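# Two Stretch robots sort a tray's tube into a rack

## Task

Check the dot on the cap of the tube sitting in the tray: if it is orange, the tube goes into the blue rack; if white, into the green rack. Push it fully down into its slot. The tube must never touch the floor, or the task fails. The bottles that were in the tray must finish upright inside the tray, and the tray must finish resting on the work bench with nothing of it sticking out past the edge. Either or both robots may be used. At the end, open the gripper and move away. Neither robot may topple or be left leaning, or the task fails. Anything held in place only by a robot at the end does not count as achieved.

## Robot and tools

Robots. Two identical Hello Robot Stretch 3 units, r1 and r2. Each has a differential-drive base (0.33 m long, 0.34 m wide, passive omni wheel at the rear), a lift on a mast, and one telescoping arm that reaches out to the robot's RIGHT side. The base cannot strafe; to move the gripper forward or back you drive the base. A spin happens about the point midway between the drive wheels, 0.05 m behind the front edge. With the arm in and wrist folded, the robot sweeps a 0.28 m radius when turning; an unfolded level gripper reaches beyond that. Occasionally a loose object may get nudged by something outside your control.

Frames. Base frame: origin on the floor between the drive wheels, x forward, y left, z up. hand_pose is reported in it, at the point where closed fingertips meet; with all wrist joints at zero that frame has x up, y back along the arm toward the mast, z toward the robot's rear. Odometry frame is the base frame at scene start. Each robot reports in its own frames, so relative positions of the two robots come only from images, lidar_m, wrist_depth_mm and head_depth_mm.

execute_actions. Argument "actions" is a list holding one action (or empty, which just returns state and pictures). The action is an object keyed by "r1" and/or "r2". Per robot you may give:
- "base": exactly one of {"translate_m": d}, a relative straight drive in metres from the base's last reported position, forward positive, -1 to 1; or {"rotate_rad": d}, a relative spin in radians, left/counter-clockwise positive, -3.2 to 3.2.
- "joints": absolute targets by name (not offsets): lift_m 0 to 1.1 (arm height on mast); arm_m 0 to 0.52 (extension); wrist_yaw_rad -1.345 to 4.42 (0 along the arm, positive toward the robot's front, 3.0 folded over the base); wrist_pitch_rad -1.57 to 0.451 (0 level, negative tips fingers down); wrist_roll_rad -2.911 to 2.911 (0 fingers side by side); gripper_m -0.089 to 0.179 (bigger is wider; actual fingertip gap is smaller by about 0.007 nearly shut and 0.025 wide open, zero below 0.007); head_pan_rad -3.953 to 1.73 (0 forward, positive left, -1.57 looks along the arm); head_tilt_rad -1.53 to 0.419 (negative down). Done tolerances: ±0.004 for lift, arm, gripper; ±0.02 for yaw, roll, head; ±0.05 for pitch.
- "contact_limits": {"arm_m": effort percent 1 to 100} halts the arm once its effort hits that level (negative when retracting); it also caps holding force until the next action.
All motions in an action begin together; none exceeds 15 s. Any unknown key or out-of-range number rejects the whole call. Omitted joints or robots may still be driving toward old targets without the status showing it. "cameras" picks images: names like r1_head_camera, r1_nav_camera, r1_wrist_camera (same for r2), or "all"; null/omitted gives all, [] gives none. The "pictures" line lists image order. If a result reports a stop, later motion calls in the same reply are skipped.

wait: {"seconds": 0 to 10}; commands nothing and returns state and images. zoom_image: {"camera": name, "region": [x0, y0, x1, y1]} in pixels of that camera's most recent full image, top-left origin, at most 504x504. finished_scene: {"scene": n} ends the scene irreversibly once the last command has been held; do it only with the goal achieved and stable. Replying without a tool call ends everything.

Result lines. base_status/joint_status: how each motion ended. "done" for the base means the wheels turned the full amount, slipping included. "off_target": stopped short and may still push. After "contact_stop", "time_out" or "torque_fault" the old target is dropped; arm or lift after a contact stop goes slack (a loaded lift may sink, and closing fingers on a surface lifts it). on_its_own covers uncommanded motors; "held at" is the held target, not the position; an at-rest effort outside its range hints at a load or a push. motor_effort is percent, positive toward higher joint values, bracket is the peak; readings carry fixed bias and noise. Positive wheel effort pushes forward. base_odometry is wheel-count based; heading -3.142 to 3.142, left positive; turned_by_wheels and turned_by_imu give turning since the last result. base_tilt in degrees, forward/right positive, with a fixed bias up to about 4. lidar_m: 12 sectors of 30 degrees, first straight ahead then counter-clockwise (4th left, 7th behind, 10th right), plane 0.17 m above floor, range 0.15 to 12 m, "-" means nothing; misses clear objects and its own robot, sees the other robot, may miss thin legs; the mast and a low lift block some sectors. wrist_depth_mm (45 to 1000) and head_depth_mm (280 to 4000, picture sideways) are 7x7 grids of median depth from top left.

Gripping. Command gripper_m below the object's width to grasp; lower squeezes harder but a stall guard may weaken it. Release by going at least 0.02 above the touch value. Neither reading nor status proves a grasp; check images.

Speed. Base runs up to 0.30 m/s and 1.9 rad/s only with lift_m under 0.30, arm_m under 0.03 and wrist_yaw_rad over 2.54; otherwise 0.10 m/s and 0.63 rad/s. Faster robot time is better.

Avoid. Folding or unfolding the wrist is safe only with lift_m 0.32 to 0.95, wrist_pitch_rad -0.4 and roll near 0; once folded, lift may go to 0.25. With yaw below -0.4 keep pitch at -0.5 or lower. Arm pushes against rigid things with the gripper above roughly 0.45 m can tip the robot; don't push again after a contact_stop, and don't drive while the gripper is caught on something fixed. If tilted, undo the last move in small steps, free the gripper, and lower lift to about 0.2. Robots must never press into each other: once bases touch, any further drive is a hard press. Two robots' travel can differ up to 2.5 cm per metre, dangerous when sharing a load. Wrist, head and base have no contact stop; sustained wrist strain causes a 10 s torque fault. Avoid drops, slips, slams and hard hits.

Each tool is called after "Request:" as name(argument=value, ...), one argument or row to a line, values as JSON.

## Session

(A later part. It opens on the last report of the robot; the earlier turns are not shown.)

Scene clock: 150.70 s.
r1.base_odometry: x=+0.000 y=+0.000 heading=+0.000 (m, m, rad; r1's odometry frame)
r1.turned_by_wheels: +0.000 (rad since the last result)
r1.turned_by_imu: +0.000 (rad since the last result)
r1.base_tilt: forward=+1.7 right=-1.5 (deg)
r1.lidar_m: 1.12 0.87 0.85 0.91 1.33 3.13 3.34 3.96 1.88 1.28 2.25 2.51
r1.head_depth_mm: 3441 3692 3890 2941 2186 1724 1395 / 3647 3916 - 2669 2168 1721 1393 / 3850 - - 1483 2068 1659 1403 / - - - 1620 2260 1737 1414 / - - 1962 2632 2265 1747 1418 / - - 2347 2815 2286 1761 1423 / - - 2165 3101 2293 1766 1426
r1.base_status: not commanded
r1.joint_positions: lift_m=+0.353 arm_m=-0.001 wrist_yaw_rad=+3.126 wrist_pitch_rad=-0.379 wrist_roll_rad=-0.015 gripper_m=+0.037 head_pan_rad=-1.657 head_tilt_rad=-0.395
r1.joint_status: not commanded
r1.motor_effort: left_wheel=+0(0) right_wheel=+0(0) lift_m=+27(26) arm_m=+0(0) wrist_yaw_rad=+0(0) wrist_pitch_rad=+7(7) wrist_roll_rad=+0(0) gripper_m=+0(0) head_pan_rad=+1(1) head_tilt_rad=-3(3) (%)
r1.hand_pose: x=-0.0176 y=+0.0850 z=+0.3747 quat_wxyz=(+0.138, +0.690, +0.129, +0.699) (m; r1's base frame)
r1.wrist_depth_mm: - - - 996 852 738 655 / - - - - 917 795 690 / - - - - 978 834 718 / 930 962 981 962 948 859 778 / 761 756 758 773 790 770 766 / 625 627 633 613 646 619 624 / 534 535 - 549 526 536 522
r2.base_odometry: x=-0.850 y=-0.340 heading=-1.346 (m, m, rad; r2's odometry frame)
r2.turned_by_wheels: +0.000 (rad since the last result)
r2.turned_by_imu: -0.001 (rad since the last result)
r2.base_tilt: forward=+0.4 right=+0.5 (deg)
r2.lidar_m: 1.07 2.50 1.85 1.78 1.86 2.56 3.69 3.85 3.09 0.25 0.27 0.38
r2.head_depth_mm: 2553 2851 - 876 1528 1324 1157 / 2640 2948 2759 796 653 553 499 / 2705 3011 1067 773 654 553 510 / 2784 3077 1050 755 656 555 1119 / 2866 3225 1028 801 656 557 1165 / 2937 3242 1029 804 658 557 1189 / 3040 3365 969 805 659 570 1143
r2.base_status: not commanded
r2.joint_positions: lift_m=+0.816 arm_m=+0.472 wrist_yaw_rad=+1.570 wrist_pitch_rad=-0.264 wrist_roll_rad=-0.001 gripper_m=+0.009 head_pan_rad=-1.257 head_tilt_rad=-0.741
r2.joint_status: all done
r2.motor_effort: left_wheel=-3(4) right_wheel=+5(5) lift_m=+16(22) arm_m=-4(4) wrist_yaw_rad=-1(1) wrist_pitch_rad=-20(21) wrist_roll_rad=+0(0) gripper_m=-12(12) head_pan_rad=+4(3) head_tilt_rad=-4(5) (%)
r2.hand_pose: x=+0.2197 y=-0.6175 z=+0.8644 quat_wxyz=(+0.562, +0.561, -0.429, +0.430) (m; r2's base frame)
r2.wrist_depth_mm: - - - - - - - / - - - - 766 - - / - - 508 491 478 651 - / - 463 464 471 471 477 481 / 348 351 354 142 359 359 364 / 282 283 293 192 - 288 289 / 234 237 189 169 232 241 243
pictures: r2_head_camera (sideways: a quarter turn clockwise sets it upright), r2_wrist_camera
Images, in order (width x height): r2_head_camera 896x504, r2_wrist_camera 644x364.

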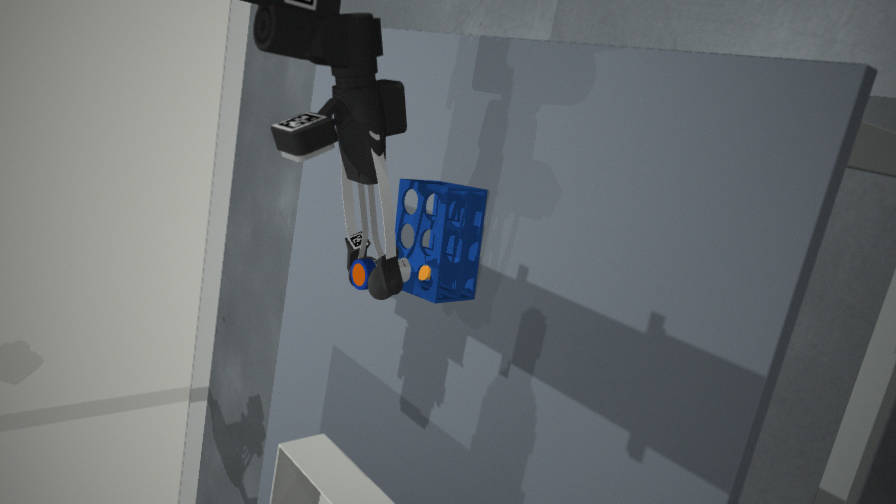

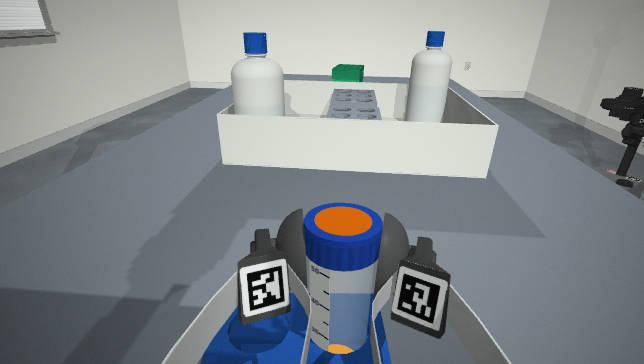

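Bottomed out, consistent with the original seat height.

Request:
execute_actions(
  actions=[
    {"r2":{"joints":{"lift_m":0.83,"gripper_m":0.07}}},
  ],
  cameras=[],
)

Request:
execute_actions(
  actions=[
    {"r2":{"joints":{"lift_m":0.93}}},
  ],
  cameras=[],
)

Request:
execute_actions(
  actions=[
    {"r2":{"base":{"translate_m":-0.2},"joints":{"arm_m":0.05,"head_pan_rad":-1.0}}},
  ],
  cameras=["r2_head_camera","r1_head_camera"],
)

Scene clock: 155.63 s.
r1.base_odometry: x=+0.000 y=+0.000 heading=+0.000 (m, m, rad; r1's odometry frame)
r1.turned_by_wheels: +0.000 (rad since the last result)
r1.turned_by_imu: -0.001 (rad since the last result)
r1.base_tilt: forward=+1.6 right=-1.5 (deg)
r1.lidar_m: 1.12 0.87 0.85 0.91 1.33 3.12 3.33 3.96 1.87 1.28 2.24 2.51
r1.head_depth_mm: 3444 3685 3889 2936 2176 1719 1394 / 3637 3921 - 2696 2170 1728 1399 / 3858 - - 1488 2064 1670 1407 / - - - 1613 2243 1738 1416 / - - 1971 2632 2274 1744 1415 / - - 2352 2841 2264 1755 1419 / - - 2170 3115 2297 1763 1426
r1.base_status: not commanded
r1.joint_positions: lift_m=+0.353 arm_m=-0.001 wrist_yaw_rad=+3.126 wrist_pitch_rad=-0.379 wrist_roll_rad=-0.015 gripper_m=+0.037 head_pan_rad=-1.657 head_tilt_rad=-0.395
r1.joint_status: not commanded
r1.motor_effort: left_wheel=+0(0) right_wheel=+0(0) lift_m=+26(26) arm_m=+0(0) wrist_yaw_rad=+0(0) wrist_pitch_rad=+7(7) wrist_roll_rad=+0(0) gripper_m=+0(0) head_pan_rad=+1(1) head_tilt_rad=-3(3) (%)
r1.hand_pose: x=-0.0176 y=+0.0850 z=+0.3747 quat_wxyz=(+0.138, +0.690, +0.129, +0.699) (m; r1's base frame)
r1.wrist_depth_mm: - - - - 841 733 644 / - - - - 924 773 689 / - - - - 969 840 722 / 983 965 976 969 937 861 763 / 750 771 766 781 767 748 766 / 619 624 638 626 657 626 624 / 528 529 - 543 525 526 533
r2.base_odometry: x=-0.850 y=-0.340 heading=-1.345 (m, m, rad; r2's odometry frame)
r2.turned_by_wheels: +0.000 (rad since the last result)
r2.turned_by_imu: +0.000 (rad since the last result)
r2.base_tilt: forward=+0.4 right=+0.6 (deg)
r2.lidar_m: 1.07 2.50 1.84 1.78 1.85 2.57 3.70 3.86 3.07 0.25 0.27 0.38
r2.head_depth_mm: 2571 2834 2251 878 1520 1302 1160 / 2633 2949 2754 795 653 553 499 / 2704 3016 2639 774 654 554 510 / 2786 3069 1026 753 656 556 1120 / 2850 3214 1029 789 655 557 1164 / 2959 3209 1029 803 659 556 1187 / 3053 3352 967 806 657 571 1151
r2.base_status: not commanded
r2.joint_positions: lift_m=+0.830 arm_m=+0.472 wrist_yaw_rad=+1.570 wrist_pitch_rad=-0.314 wrist_roll_rad=-0.001 gripper_m=+0.070 head_pan_rad=-1.257 head_tilt_rad=-0.741
r2.joint_status: all done
r2.motor_effort: left_wheel=-1(4) right_wheel=+1(5) lift_m=+49(48) arm_m=-4(4) wrist_yaw_rad=-1(1) wrist_pitch_rad=+8(20) wrist_roll_rad=+1(0) gripper_m=+0(86) head_pan_rad=+4(4) head_tilt_rad=-5(4) (%)
r2.hand_pose: x=+0.2149 y=-0.6175 z=+0.8661 quat_wxyz=(+0.573, +0.572, -0.415, +0.416) (m; r2's base frame)
r2.wrist_depth_mm: - - - - - - - / - - 794 747 673 - - / - 602 515 491 475 533 - / 446 430 435 439 439 444 443 / 336 338 358 148 343 344 347 / 278 277 - 198 276 282 282 / 236 237 205 168 231 234 239
pictures: none
No camera images: the call's "cameras" was empty. Leave "cameras" out to get every camera's image.

Scene clock: 157.37 s.
r1.base_odometry: x=+0.000 y=+0.000 heading=+0.000 (m, m, rad; r1's odometry frame)
r1.turned_by_wheels: +0.000 (rad since the last result)
r1.turned_by_imu: +0.000 (rad since the last result)
r1.base_tilt: forward=+1.6 right=-1.5 (deg)
r1.lidar_m: 1.12 0.87 0.85 0.91 1.32 3.13 3.34 3.94 1.88 1.27 2.25 2.51
r1.head_depth_mm: 3458 3702 3922 2955 2187 1711 1401 / 3642 3914 - 2663 2156 1733 1403 / 3875 - - 1480 2073 1662 1417 / - - - 1609 2257 1739 1419 / - - 1969 2636 2270 1743 1418 / - - 2330 2827 2285 1757 1428 / - - 2158 3088 2293 1757 1430
r1.base_status: not commanded
r1.joint_positions: lift_m=+0.353 arm_m=-0.001 wrist_yaw_rad=+3.126 wrist_pitch_rad=-0.379 wrist_roll_rad=-0.015 gripper_m=+0.037 head_pan_rad=-1.657 head_tilt_rad=-0.395
r1.joint_status: not commanded
r1.motor_effort: left_wheel=+0(0) right_wheel=+0(1) lift_m=+26(27) arm_m=+0(0) wrist_yaw_rad=+0(0) wrist_pitch_rad=+7(7) wrist_roll_rad=+0(1) gripper_m=+0(0) head_pan_rad=+2(2) head_tilt_rad=-3(3) (%)
r1.hand_pose: x=-0.0176 y=+0.0850 z=+0.3747 quat_wxyz=(+0.138, +0.690, +0.129, +0.699) (m; r1's base frame)
r1.wrist_depth_mm: - - - 977 851 744 654 / - - - - 904 772 671 / - - - - 985 827 724 / 964 978 970 969 978 881 763 / 770 747 779 771 773 762 749 / 622 623 641 624 645 632 631 / 534 533 - 549 534 540 540
r2.base_odometry: x=-0.850 y=-0.340 heading=-1.345 (m, m, rad; r2's odometry frame)
r2.turned_by_wheels: +0.000 (rad since the last result)
r2.turned_by_imu: +0.000 (rad since the last result)
r2.base_tilt: forward=+0.4 right=+0.5 (deg)
r2.lidar_m: 1.07 2.50 1.84 1.78 1.85 2.56 3.68 3.85 3.08 0.25 0.27 0.38
r2.head_depth_mm: 2567 2822 2289 877 1525 1303 1162 / 2623 2818 980 798 654 553 499 / 2720 3029 986 773 654 554 510 / 2781 3062 984 755 655 555 1120 / 2857 3192 1031 801 655 555 1167 / 2978 3232 1031 802 656 555 1185 / 3072 3384 967 805 659 570 1149
r2.base_status: not commanded
r2.joint_positions: lift_m=+0.930 arm_m=+0.472 wrist_yaw_rad=+1.570 wrist_pitch_rad=-0.315 wrist_roll_rad=-0.001 gripper_m=+0.070 head_pan_rad=-1.257 head_tilt_rad=-0.741
r2.joint_status: all done
r2.motor_effort: left_wheel=-1(1) right_wheel=+1(1) lift_m=+49(50) arm_m=-4(4) wrist_yaw_rad=-1(1) wrist_pitch_rad=+8(8) wrist_roll_rad=+1(0) gripper_m=+0(0) head_pan_rad=+4(4) head_tilt_rad=-4(4) (%)
r2.hand_pose: x=+0.2148 y=-0.6175 z=+0.9659 quat_wxyz=(+0.573, +0.572, -0.415, +0.415) (m; r2's base frame)
r2.wrist_depth_mm: - - - - - - - / - - - - - - - / - - 777 787 766 - - / - 691 565 532 525 624 - / - 508 528 507 536 509 - / 417 415 - 416 419 419 423 / 349 352 350 350 353 349 353
pictures: none
No camera images: the call's "cameras" was empty. Leave "cameras" out to get every camera's image.

Scene clock: 161.67 s.
r1.base_odometry: x=+0.000 y=+0.000 heading=+0.000 (m, m, rad; r1's odometry frame)
r1.turned_by_wheels: +0.000 (rad since the last result)
r1.turned_by_imu: -0.001 (rad since the last result)
r1.base_tilt: forward=+1.7 right=-1.5 (deg)
r1.lidar_m: 1.12 0.87 0.85 0.91 1.33 3.14 3.34 3.93 1.88 1.27 2.25 2.50
r1.head_depth_mm: 3433 3706 3925 2968 2193 1711 1399 / 3636 3914 - 2696 2164 1727 1399 / 3796 - - 1486 2062 1670 1414 / - - - 1611 2261 1744 1414 / - - 1973 2640 2274 1754 1420 / - - 2346 2799 2290 1751 1419 / - - 2232 3119 2306 1760 1424
r1.base_status: not commanded
r1.joint_positions: lift_m=+0.353 arm_m=-0.001 wrist_yaw_rad=+3.126 wrist_pitch_rad=-0.379 wrist_roll_rad=-0.015 gripper_m=+0.037 head_pan_rad=-1.657 head_tilt_rad=-0.395
r1.joint_status: not commanded
r1.motor_effort: left_wheel=+0(0) right_wheel=+0(1) lift_m=+26(27) arm_m=+0(0) wrist_yaw_rad=+1(0) wrist_pitch_rad=+7(7) wrist_roll_rad=+0(1) gripper_m=+0(0) head_pan_rad=+1(1) head_tilt_rad=-3(3) (%)
r1.hand_pose: x=-0.0176 y=+0.0850 z=+0.3747 quat_wxyz=(+0.138, +0.690, +0.129, +0.699) (m; r1's base frame)
r1.wrist_depth_mm: - - - - 845 729 665 / - - - - 922 768 676 / - - - - 948 842 745 / 977 938 969 985 952 868 761 / 747 771 764 763 768 766 763 / 626 632 630 606 661 629 641 / 529 537 - 562 538 530 527
r2.base_odometry: x=-0.895 y=-0.145 heading=-1.345 (m, m, rad; r2's odometry frame)
r2.turned_by_wheels: +0.000 (rad since the last result)
r2.turned_by_imu: +0.000 (rad since the last result)
r2.base_tilt: forward=+0.4 right=+0.5 (deg)
r2.lidar_m: 1.06 2.50 1.85 1.78 1.86 2.57 3.48 3.64 3.08 0.91 0.30 0.37
r2.head_depth_mm: 2634 2945 1021 1840 1604 - 1161 / 2795 3089 1021 797 - - 1187 / 2968 3208 1027 798 - - 1185 / 3135 3377 1025 781 653 556 801 / 3337 3535 1030 800 640 581 1142 / 3527 3391 1033 803 658 1314 1147 / 3628 3620 974 804 660 1344 1191
r2.base_status: done
r2.joint_positions: lift_m=+0.930 arm_m=+0.050 wrist_yaw_rad=+1.570 wrist_pitch_rad=-0.315 wrist_roll_rad=-0.001 gripper_m=+0.070 head_pan_rad=-1.007 head_tilt_rad=-0.741
r2.joint_status: all done
r2.motor_effort: left_wheel=+0(3) right_wheel=+1(3) lift_m=+49(49) arm_m=-4(6) wrist_yaw_rad=-1(1) wrist_pitch_rad=+8(8) wrist_roll_rad=+0(0) gripper_m=-1(1) head_pan_rad=+4(25) head_tilt_rad=-4(3) (%)
r2.hand_pose: x=+0.2148 y=-0.1955 z=+0.9659 quat_wxyz=(+0.573, +0.572, -0.415, +0.415) (m; r2's base frame)
r2.wrist_depth_mm: - - - - - - - / - - - - - - - / - - - - 917 701 795 / - - - - 659 666 670 / - - - - 532 513 522 / - - - - 421 421 426 / - - - - 354 353 359
pictures: r1_head_camera (sideways: a quarter turn clockwise sets it upright), r2_head_camera (sideways: a quarter turn clockwise sets it upright)
Images, in order (width x height): r1_head_camera 896x504, r2_head_camera 896x504.

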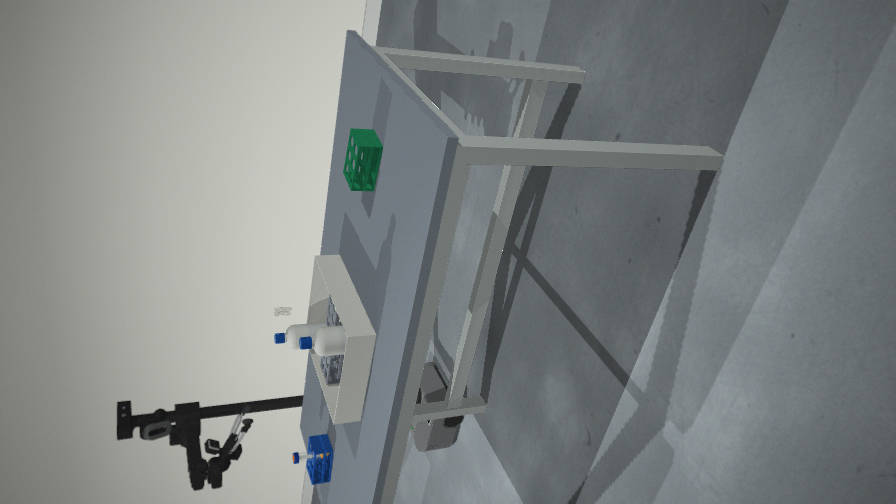

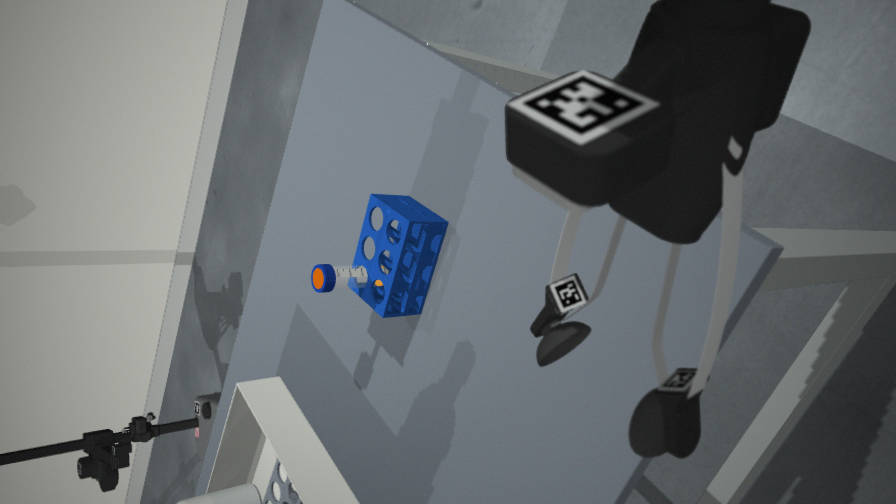

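Request:
finished_scene(
  scene=1,
)

The scene is finished: the task was done.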